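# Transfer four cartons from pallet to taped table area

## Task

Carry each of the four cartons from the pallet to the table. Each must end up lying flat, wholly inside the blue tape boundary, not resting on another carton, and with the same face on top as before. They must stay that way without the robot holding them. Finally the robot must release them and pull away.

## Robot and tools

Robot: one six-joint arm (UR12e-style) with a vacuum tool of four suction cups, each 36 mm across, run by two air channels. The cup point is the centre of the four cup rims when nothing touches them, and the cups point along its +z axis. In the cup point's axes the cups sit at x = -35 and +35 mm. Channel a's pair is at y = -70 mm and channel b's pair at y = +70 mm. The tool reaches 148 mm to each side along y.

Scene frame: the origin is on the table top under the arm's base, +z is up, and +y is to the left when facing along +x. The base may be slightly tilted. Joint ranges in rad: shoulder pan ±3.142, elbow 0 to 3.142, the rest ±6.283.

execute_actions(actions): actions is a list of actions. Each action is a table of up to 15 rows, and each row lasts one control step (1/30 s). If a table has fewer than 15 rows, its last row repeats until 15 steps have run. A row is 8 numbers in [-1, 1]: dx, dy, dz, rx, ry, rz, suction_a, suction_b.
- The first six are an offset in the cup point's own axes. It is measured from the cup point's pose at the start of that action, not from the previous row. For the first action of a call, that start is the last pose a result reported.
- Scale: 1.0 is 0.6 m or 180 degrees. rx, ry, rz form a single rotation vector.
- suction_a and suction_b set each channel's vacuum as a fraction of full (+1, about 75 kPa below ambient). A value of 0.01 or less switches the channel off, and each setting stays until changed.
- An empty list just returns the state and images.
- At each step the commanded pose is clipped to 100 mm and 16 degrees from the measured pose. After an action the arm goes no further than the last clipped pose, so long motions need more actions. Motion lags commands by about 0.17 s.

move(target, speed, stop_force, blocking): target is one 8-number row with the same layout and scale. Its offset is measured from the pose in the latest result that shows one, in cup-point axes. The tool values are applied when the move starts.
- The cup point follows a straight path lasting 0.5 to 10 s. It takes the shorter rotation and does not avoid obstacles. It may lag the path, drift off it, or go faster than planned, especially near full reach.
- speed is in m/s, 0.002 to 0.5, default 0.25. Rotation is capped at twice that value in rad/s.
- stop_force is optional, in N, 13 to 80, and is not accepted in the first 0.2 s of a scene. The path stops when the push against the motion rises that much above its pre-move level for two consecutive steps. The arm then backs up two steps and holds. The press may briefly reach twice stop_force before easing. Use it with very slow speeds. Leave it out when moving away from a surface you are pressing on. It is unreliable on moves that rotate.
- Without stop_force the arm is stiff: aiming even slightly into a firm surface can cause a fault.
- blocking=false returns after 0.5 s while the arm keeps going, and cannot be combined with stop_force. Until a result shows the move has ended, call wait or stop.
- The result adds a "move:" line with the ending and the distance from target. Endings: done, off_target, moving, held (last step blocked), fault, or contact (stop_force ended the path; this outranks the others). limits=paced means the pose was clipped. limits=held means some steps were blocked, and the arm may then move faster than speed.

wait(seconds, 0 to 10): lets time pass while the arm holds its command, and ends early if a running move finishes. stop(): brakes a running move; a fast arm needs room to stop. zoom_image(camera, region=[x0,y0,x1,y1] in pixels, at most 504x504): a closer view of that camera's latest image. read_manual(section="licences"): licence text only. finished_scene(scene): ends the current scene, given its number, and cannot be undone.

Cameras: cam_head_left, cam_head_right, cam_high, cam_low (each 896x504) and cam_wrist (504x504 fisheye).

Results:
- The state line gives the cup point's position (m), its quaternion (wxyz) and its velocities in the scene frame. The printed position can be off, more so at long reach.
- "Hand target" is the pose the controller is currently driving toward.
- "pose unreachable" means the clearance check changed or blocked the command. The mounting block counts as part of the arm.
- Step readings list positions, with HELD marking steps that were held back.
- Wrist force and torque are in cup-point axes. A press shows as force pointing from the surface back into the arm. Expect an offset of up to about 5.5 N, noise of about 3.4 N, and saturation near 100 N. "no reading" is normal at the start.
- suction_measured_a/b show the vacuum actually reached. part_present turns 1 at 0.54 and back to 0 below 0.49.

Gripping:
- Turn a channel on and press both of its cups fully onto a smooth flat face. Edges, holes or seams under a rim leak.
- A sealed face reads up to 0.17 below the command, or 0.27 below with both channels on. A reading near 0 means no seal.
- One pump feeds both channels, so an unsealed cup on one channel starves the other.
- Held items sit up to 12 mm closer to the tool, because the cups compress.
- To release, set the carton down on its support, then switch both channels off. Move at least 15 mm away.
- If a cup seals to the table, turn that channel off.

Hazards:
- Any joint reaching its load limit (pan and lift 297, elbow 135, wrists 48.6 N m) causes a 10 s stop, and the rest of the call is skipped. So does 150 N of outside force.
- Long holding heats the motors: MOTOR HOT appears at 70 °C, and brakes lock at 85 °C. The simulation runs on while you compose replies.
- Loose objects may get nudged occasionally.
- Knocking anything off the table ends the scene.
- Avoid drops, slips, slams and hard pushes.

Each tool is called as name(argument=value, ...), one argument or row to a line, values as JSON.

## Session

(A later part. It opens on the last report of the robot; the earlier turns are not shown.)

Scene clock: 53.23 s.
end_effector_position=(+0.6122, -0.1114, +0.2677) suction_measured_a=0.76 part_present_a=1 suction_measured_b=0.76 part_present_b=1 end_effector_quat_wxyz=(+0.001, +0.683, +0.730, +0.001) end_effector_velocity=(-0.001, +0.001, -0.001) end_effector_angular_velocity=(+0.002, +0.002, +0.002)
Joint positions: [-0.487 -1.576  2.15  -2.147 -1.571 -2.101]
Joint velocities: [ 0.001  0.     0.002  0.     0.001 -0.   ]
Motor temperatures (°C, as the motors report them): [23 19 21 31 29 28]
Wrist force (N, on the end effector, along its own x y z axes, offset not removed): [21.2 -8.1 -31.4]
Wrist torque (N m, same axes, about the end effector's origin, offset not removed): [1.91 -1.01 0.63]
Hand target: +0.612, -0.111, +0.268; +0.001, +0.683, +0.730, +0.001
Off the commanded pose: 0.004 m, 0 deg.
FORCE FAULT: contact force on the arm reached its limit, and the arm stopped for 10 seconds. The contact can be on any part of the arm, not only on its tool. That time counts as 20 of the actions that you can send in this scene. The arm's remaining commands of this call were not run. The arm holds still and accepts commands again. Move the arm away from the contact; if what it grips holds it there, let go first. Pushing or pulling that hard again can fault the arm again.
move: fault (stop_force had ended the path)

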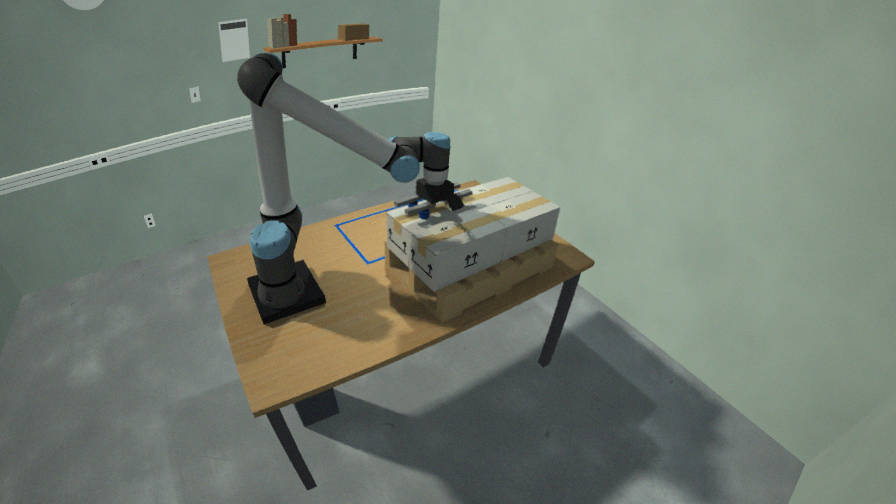

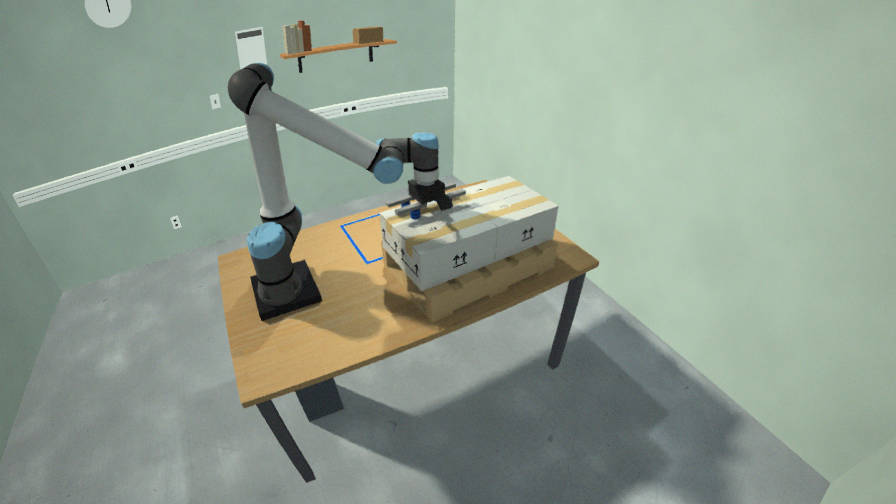

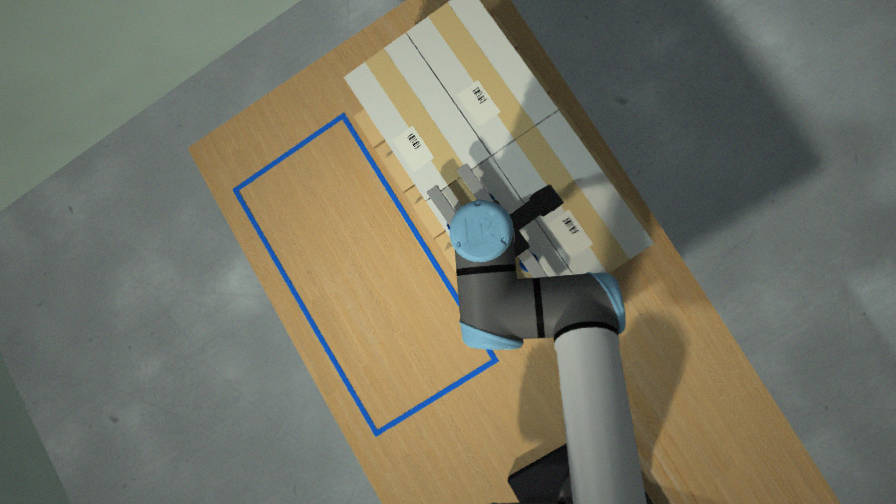

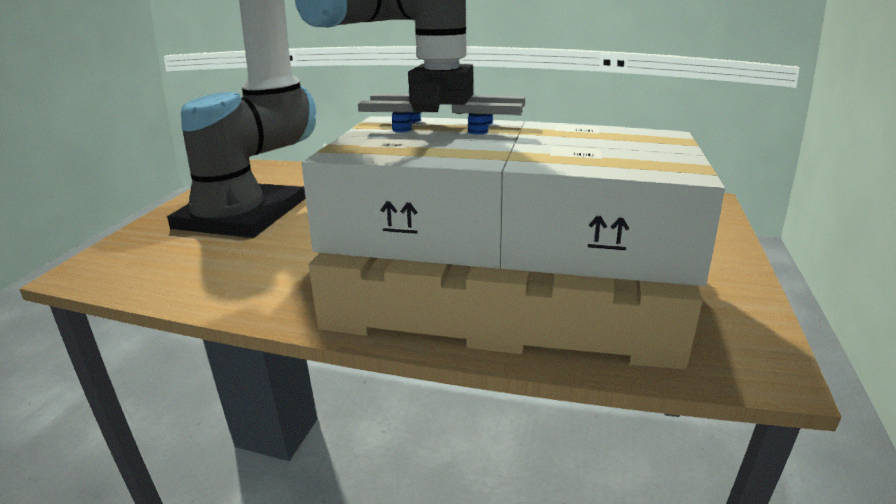

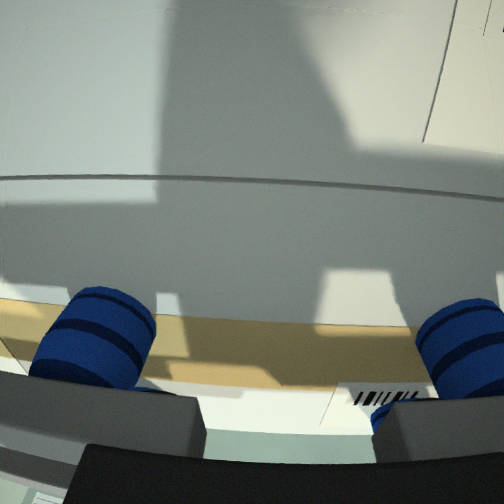

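move(
  target=[0.012,-0.012,-0.045,0,0,0,1,1],
  speed=0.06,
)

move(
  target=[0.418,-0.085,0,0,0,0.012,1,1],
  speed=0.3,
)

move(
  target=[0,0,0.215,0,0,0,1,1],
  speed=0.2,
)

Scene clock: 62.03 s.
end_effector_position=(+0.6046, -0.1048, +0.2943) suction_measured_a=0.76 part_present_a=1 suction_measured_b=0.76 part_present_b=1 end_effector_quat_wxyz=(+0.001, +0.683, +0.730, +0.001) end_effector_velocity=(-0.001, +0.000, +0.003) end_effector_angular_velocity=(+0.000, -0.000, -0.001)
Joint positions: [-0.482 -1.618  2.135 -2.091 -1.571 -2.097]
Joint velocities: [-0.001 -0.005 -0.001  0.006  0.001  0.   ]
Motor temperatures (°C, as the motors report them): [23 19 21 31 29 28]
Wrist force (N, on the end effector, along its own x y z axes, offset not removed): [-0.2 -1.9 21.5]
Wrist torque (N m, same axes, about the end effector's origin, offset not removed): [-1.14 0.17 0.05]
Hand target: +0.605, -0.105, +0.295; +0.001, +0.683, +0.730, +0.001
Off the commanded pose: 0.000 m, 0 deg.
move: done

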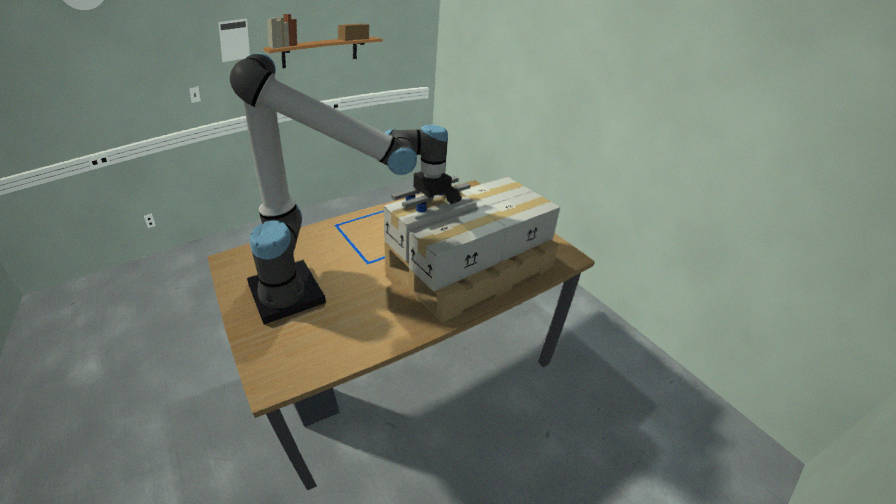

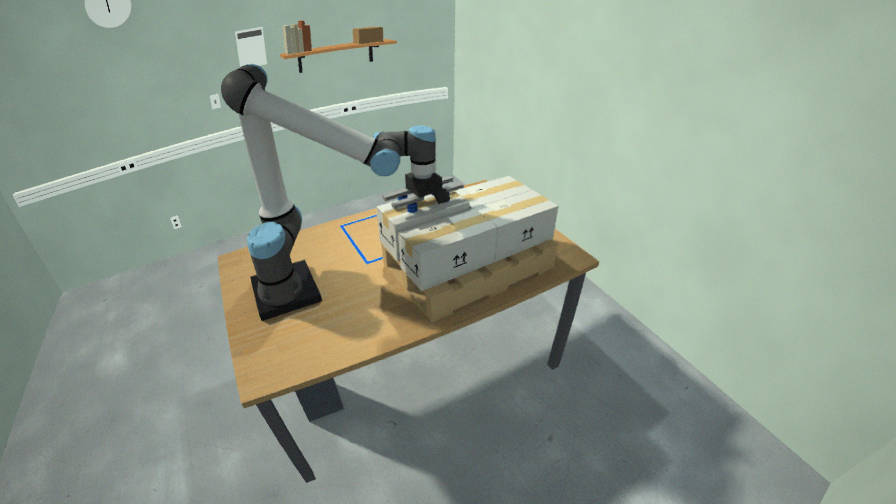

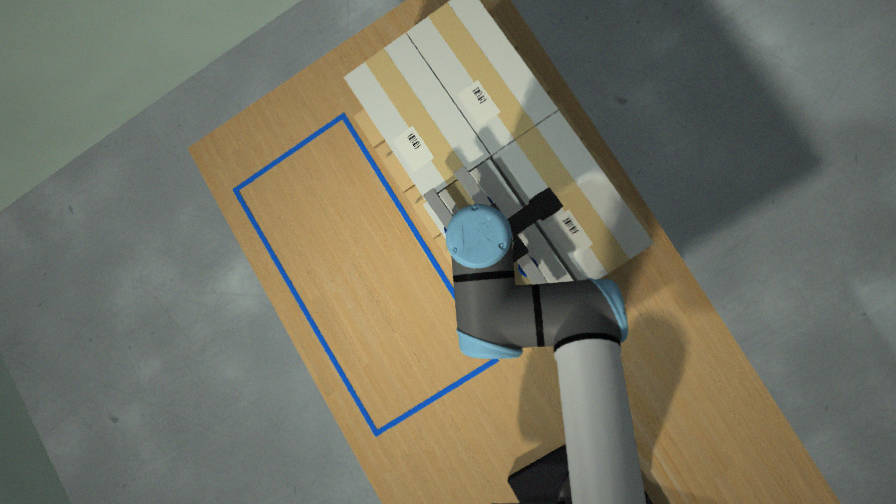

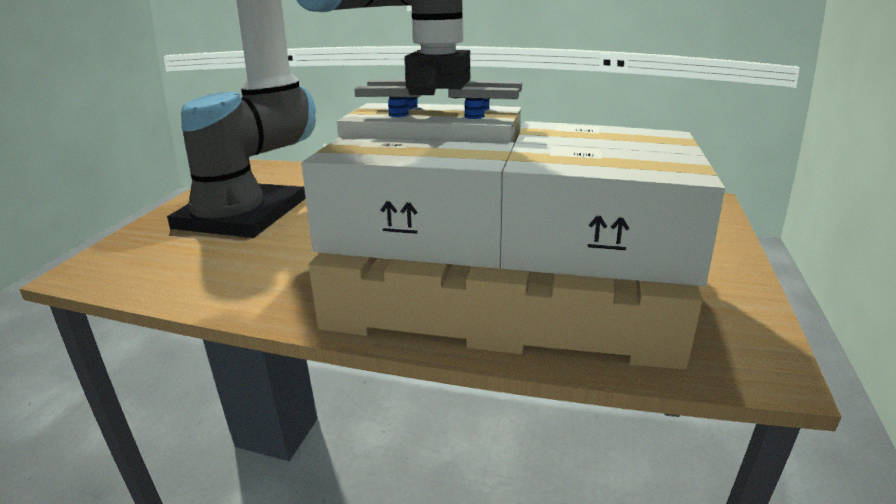

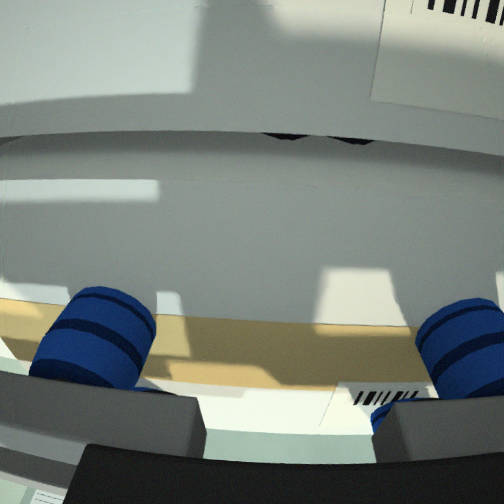

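Scene clock: 63.63 s.
end_effector_position=(+0.5369, +0.1416, +0.2941) suction_measured_a=0.76 part_present_a=1 suction_measured_b=0.76 part_present_b=1 end_effector_quat_wxyz=(+0.001, +0.697, +0.717, +0.001) end_effector_velocity=(+0.000, +0.002, -0.000) end_effector_angular_velocity=(-0.001, +0.001, -0.002)
Joint positions: [-0.084 -1.724  2.229 -2.079 -1.572 -1.661]
Joint velocities: [ 0.004  0.002 -0.001  0.    -0.001  0.006]
Motor temperatures (°C, as the motors report them): [23 19 21 31 29 28]
Wrist force (N, on the end effector, along its own x y z axes, offset not removed): [0.7 -0.5 19.8]
Wrist torque (N m, same axes, about the end effector's origin, offset not removed): [-0.91 0.07 0.09]
Hand target: +0.537, +0.142, +0.294; +0.001, +0.697, +0.717, +0.001
Off the commanded pose: 0.001 m, 0 deg.
move: done

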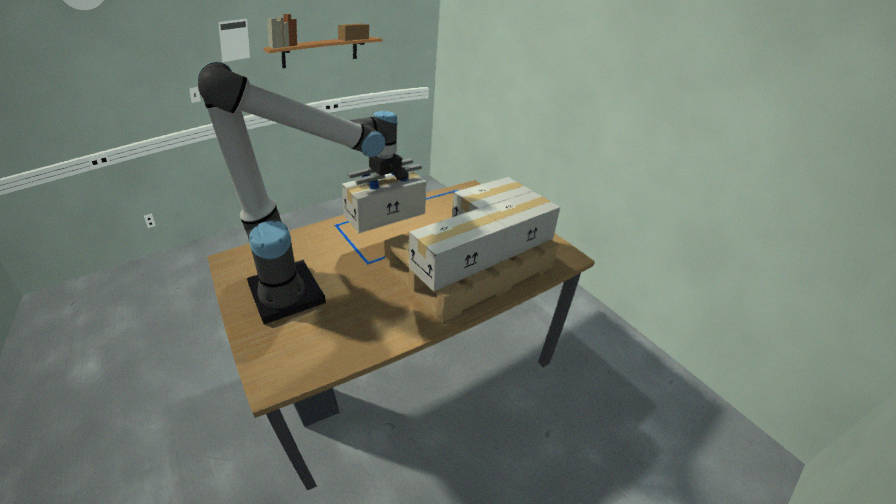

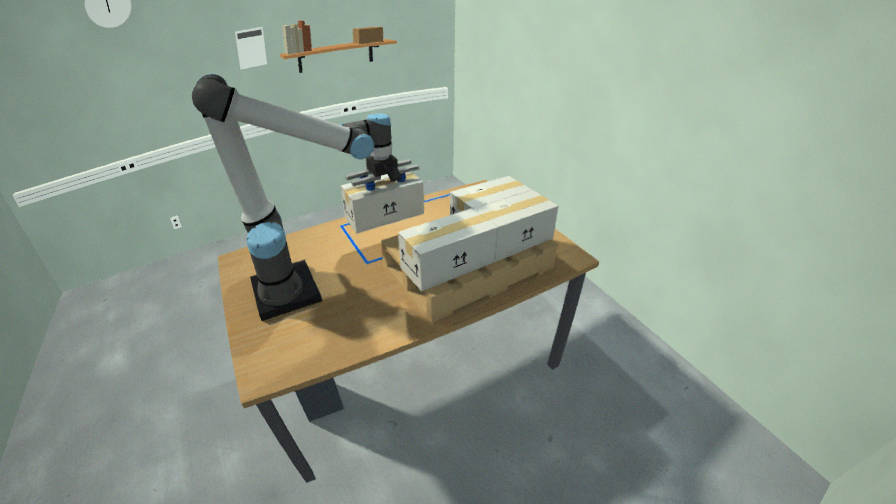

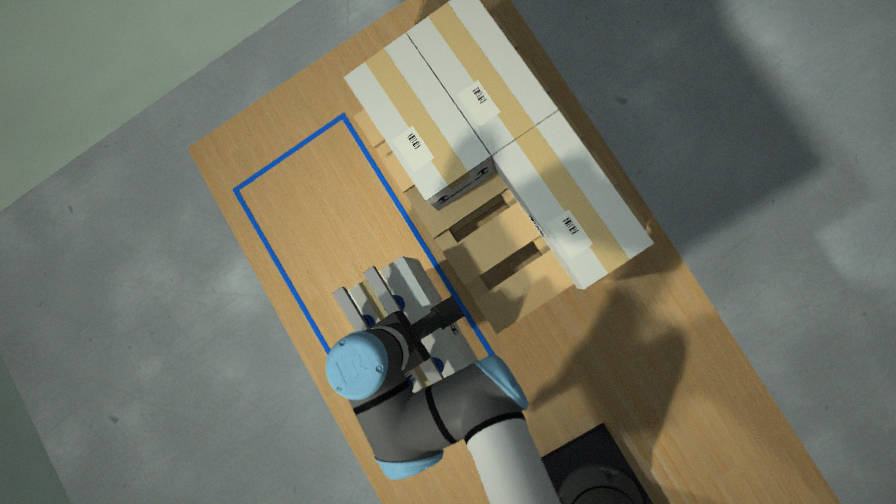

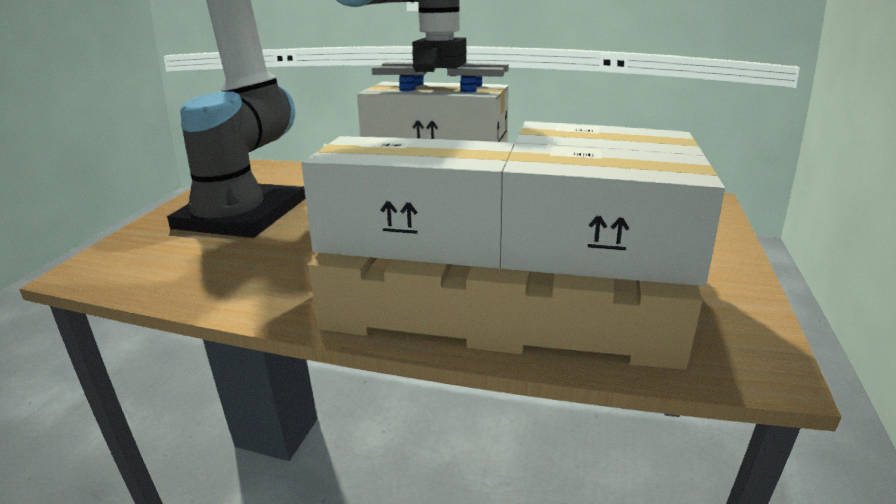

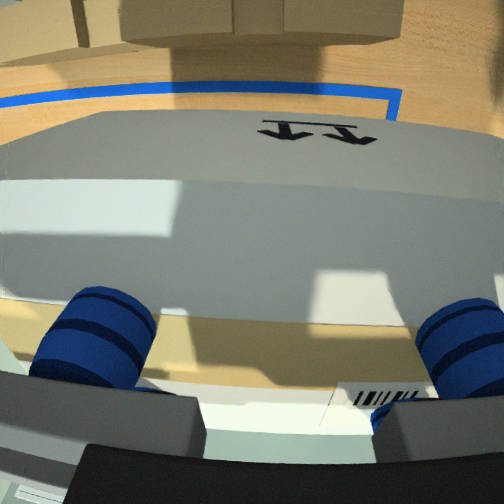

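Scene clock: 64.93 s.
end_effector_position=(+0.5371, +0.1415, +0.1655) suction_measured_a=0.76 part_present_a=1 suction_measured_b=0.76 part_present_b=1 end_effector_quat_wxyz=(+0.001, +0.697, +0.717, +0.001) end_effector_velocity=(+0.001, -0.000, -0.002) end_effector_angular_velocity=(-0.000, -0.001, -0.000)
Joint positions: [-0.084 -1.553  2.358 -2.379 -1.572 -1.661]
Joint velocities: [ 0.     0.005  0.001 -0.008 -0.     0.   ]
Motor temperatures (°C, as the motors report them): [23 19 21 31 29 28]
Wrist force (N, on the end effector, along its own x y z axes, offset not removed): [1.8 -2.1 19.7]
Wrist torque (N m, same axes, about the end effector's origin, offset not removed): [-1.28 -0.06 0.00]
Hand target: +0.537, +0.142, +0.165; +0.001, +0.697, +0.717, +0.001
Off the commanded pose: 0.001 m, 0 deg.
move: done

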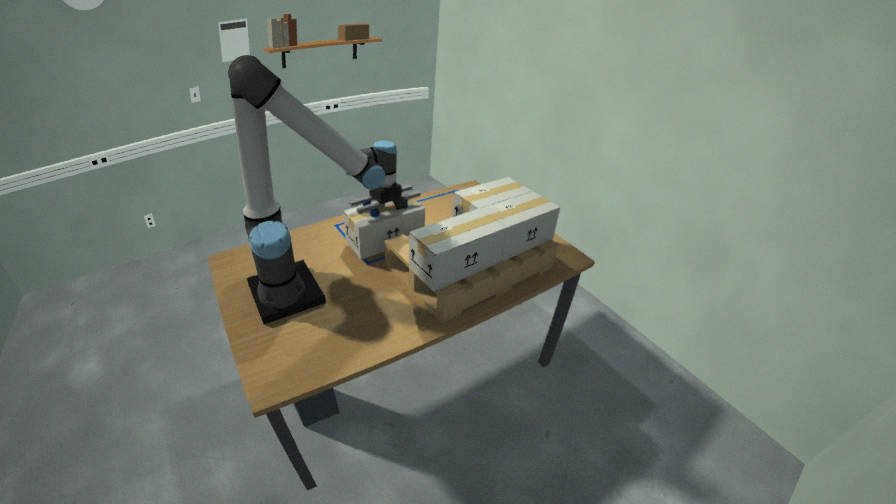

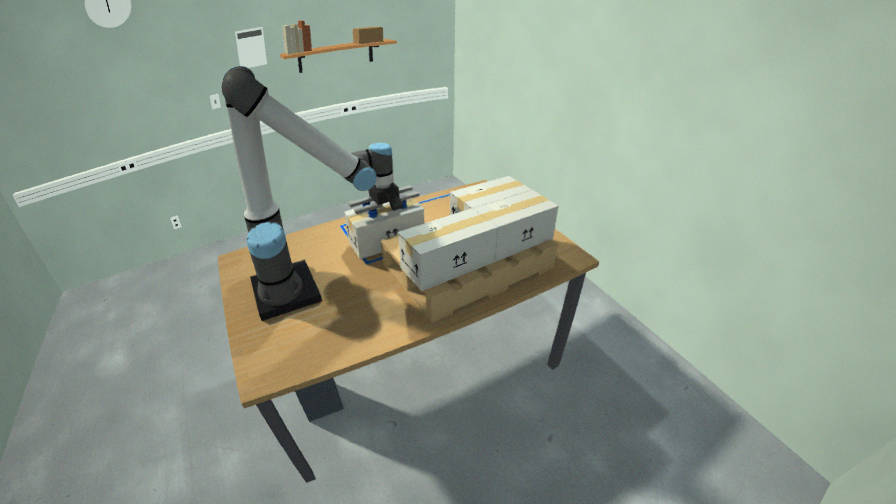

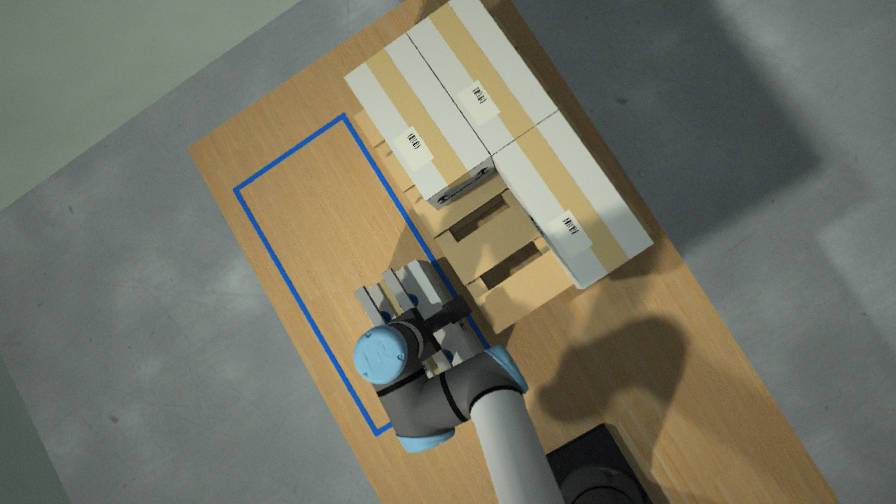

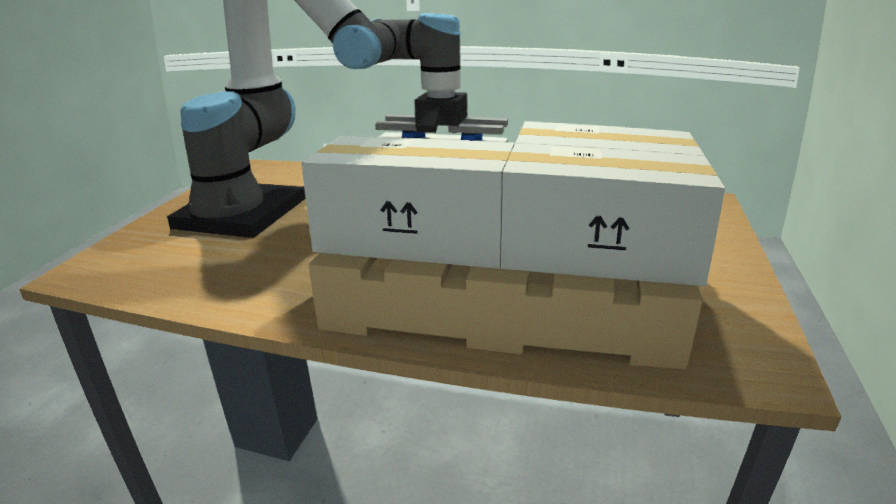

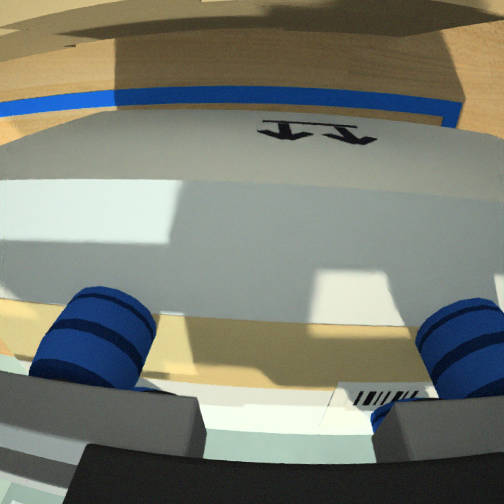

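move(
  target=[0.006,0.063,0.022,0,0,0.006,1,1],
  speed=0.1,
)

zoom_image(
  camera="cam_wrist",
  region=[0,40,504,200],
)

Scene clock: 78.27 s.
end_effector_position=(+0.5745, +0.1462, +0.1526) suction_measured_a=0.76 part_present_a=1 suction_measured_b=0.76 part_present_b=1 end_effector_quat_wxyz=(+0.001, +0.703, +0.711, +0.001) end_effector_velocity=(+0.002, -0.000, -0.000) end_effector_angular_velocity=(-0.000, -0.001, -0.002)
Joint positions: [-0.072 -1.471  2.302 -2.405 -1.572 -1.63 ]
Joint velocities: [ 0.     0.004 -0.003 -0.001 -0.     0.002]
Motor temperatures (°C, as the motors report them): [23 19 21 31 29 28]
Wrist force (N, on the end effector, along its own x y z axes, offset not removed): [0.4 -0.7 20.8]
Wrist torque (N m, same axes, about the end effector's origin, offset not removed): [-1.05 0.14 0.08]
Hand target: +0.575, +0.146, +0.152; +0.001, +0.703, +0.711, +0.001
Off the commanded pose: 0.000 m, 0 deg.
move: done

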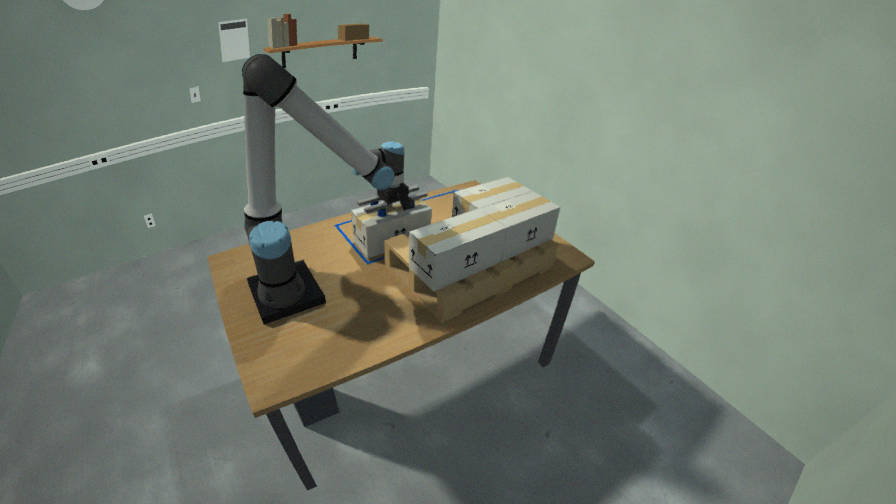

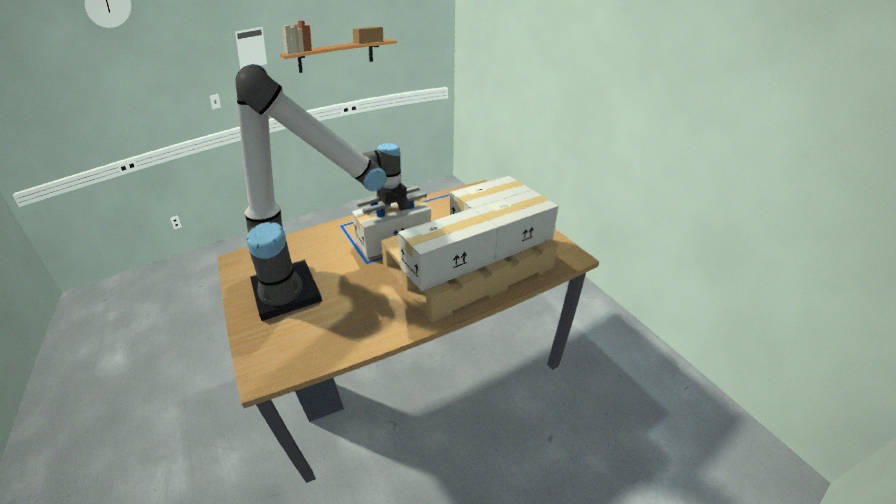

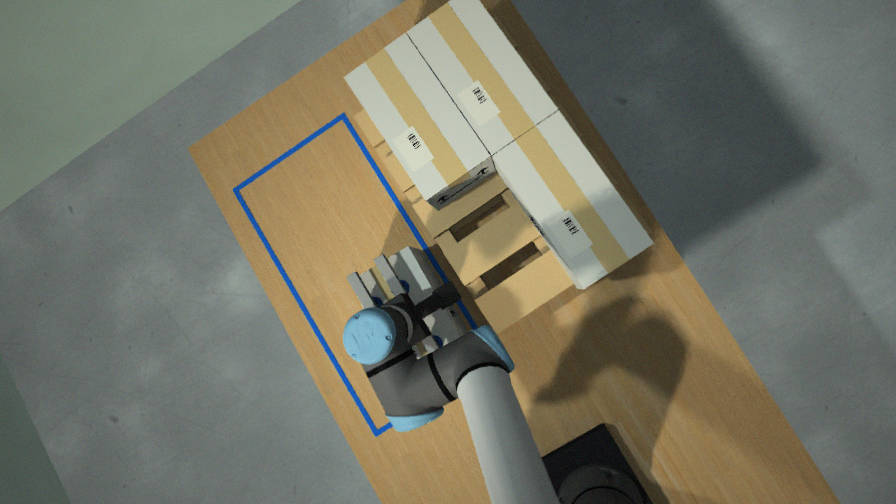

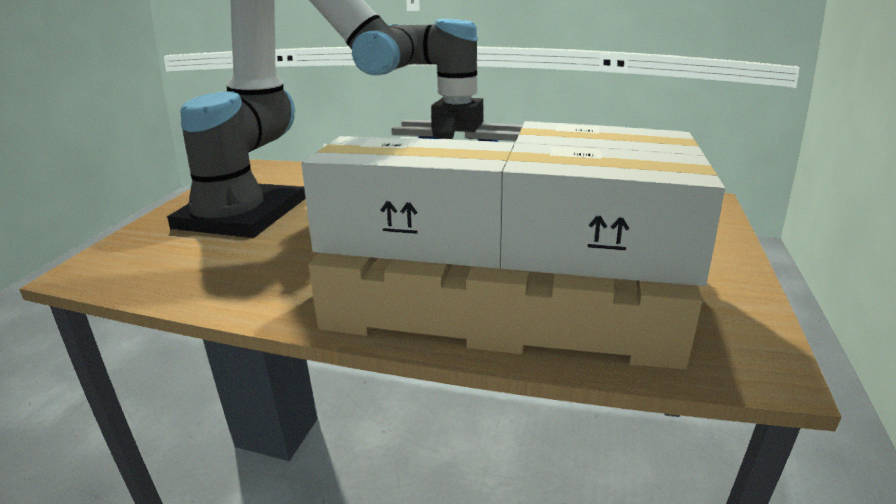

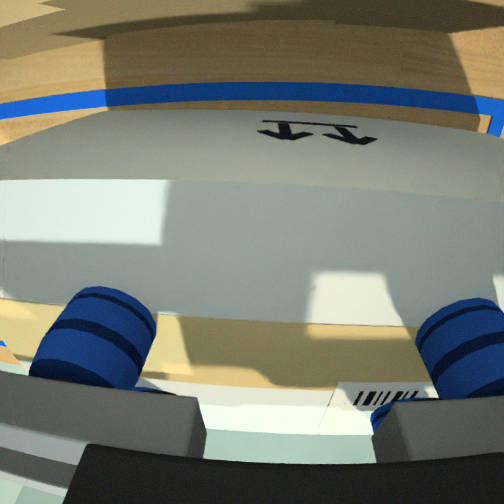

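Region (0, 40, 504, 200) of cam_wrist's 504x504 image, scaled by 1.000; it fills the top 160 rows of this view, and the rest is white.

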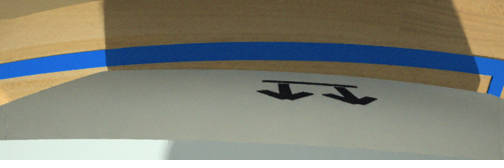

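move(
  target=[-0.005,0.005,0.009,0,0,-0.004,1,1],
  speed=0.05,
)

move(
  target=[0,0,0.04,0,0,0,1,1],
  speed=0.012,
  stop_force=15,
)

Scene clock: 87.47 s.
end_effector_position=(+0.5774, +0.1433, +0.1474) suction_measured_a=0.76 part_present_a=1 suction_measured_b=0.76 part_present_b=1 end_effector_quat_wxyz=(+0.001, +0.699, +0.715, +0.001) end_effector_velocity=(+0.001, -0.002, -0.002) end_effector_angular_velocity=(-0.001, +0.000, +0.004)
Joint positions: [-0.077 -1.459  2.302 -2.416 -1.572 -1.647]
Joint velocities: [-0.003  0.005  0.    -0.005 -0.001 -0.007]
Motor temperatures (°C, as the motors report them): [23 19 21 31 29 28]
Wrist force (N, on the end effector, along its own x y z axes, offset not removed): [1.1 -1.1 19.0]
Wrist torque (N m, same axes, about the end effector's origin, offset not removed): [-1.10 0.09 0.12]
Hand target: +0.578, +0.143, +0.147; +0.001, +0.699, +0.715, +0.001
Off the commanded pose: 0.000 m, 0 deg.
move: done

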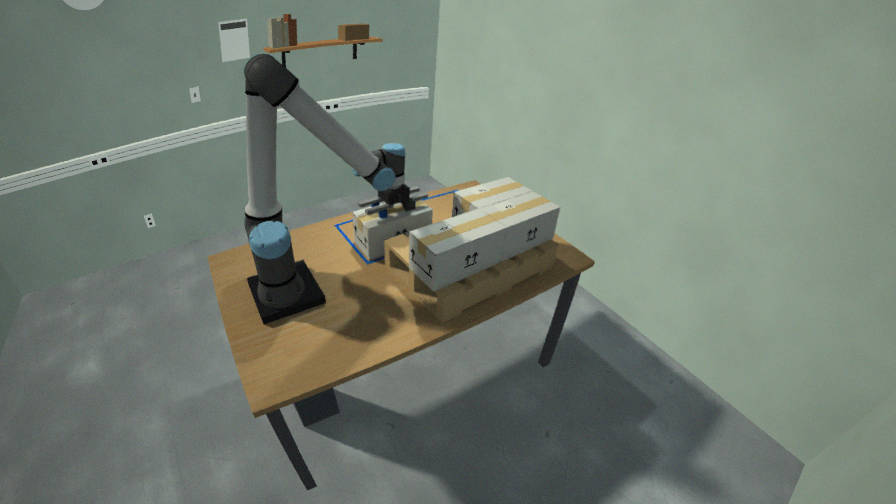

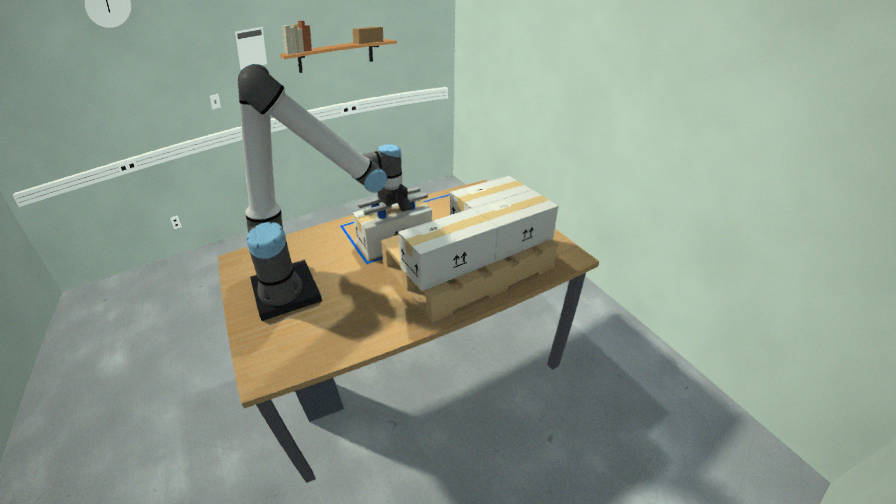

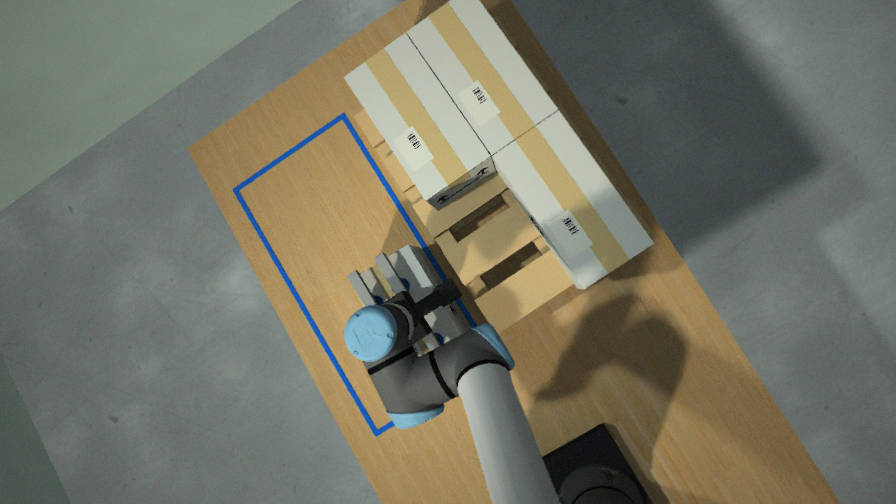

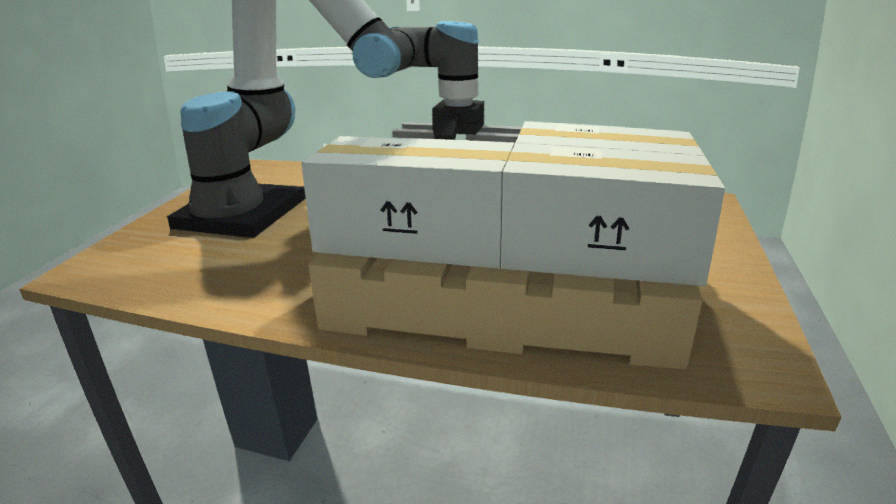

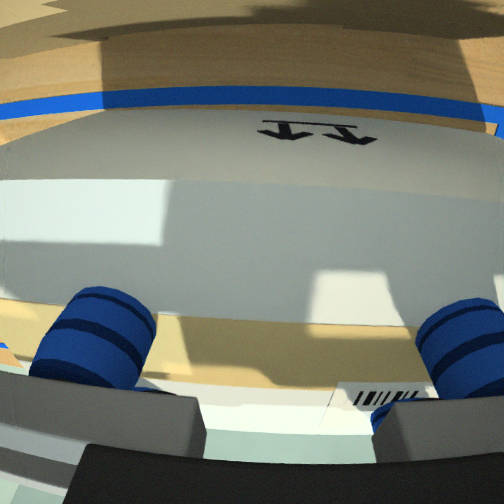

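Scene clock: 88.17 s.
end_effector_position=(+0.5774, +0.1433, +0.1436) suction_measured_a=0.76 part_present_a=1 suction_measured_b=0.76 part_present_b=1 end_effector_quat_wxyz=(+0.001, +0.699, +0.715, +0.001) end_effector_velocity=(-0.002, +0.000, +0.001) end_effector_angular_velocity=(+0.000, +0.006, +0.000)
Joint positions: [-0.077 -1.453  2.305 -2.425 -1.572 -1.647]
Joint velocities: [ 0.    -0.004 -0.001  0.011 -0.     0.   ]
Motor temperatures (°C, as the motors report them): [23 19 21 31 29 28]
Wrist force (N, on the end effector, along its own x y z axes, offset not removed): [3.0 7.9 -18.4]
Wrist torque (N m, same axes, about the end effector's origin, offset not removed): [2.69 -0.26 0.00]
Hand target: +0.577, +0.143, +0.144; +0.001, +0.699, +0.715, +0.001
Off the commanded pose: 0.020 m, 0 deg.
move: contact

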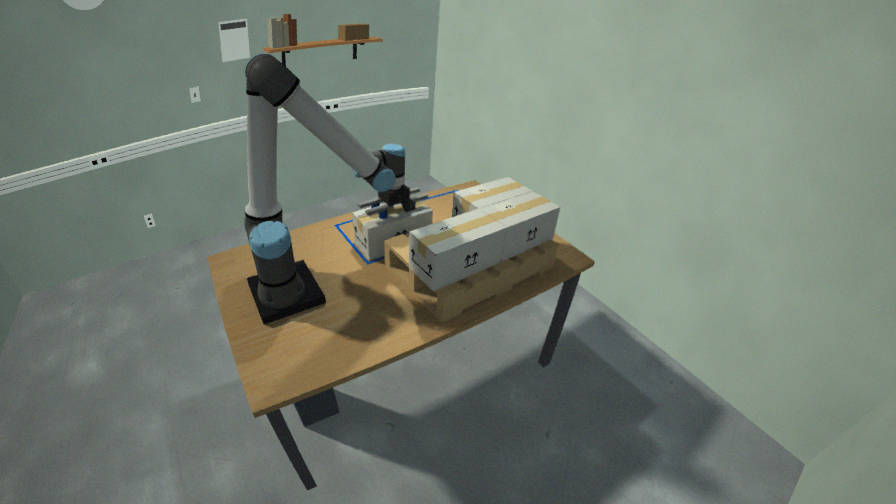

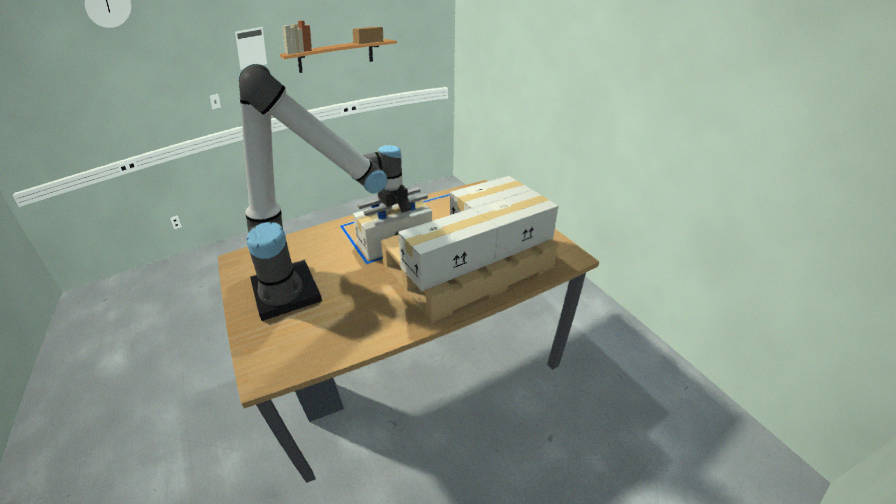

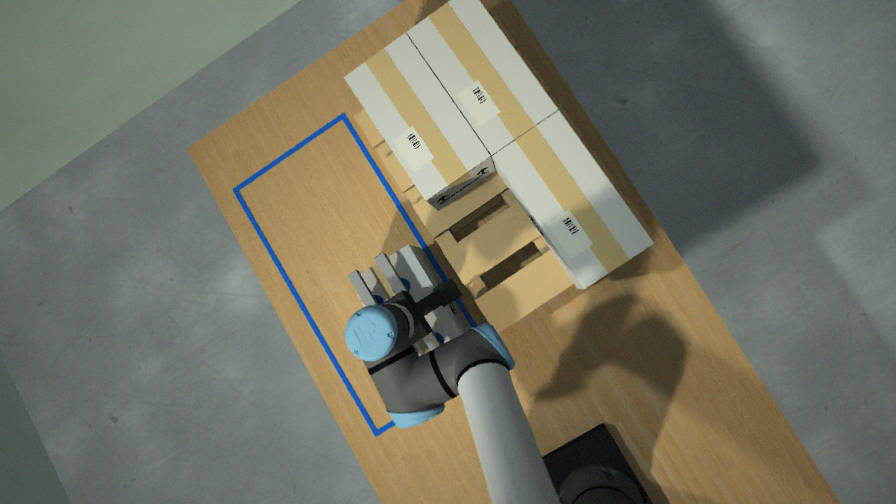

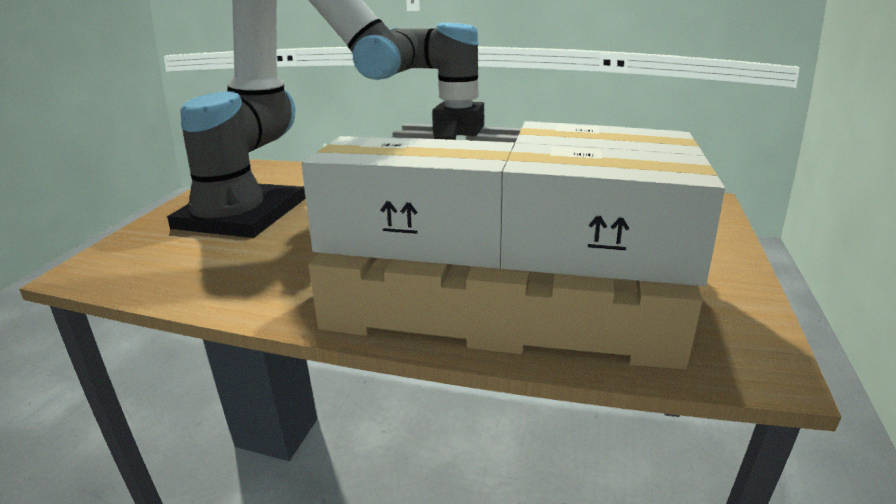

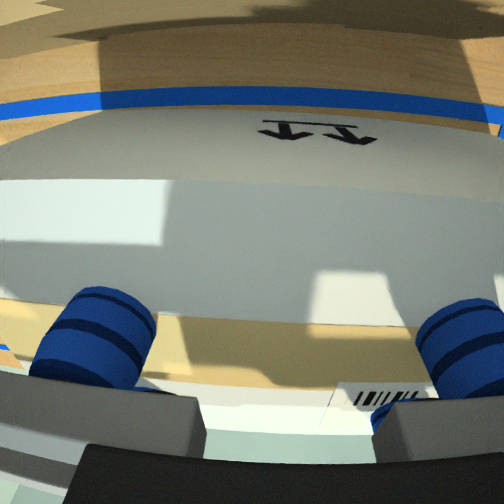

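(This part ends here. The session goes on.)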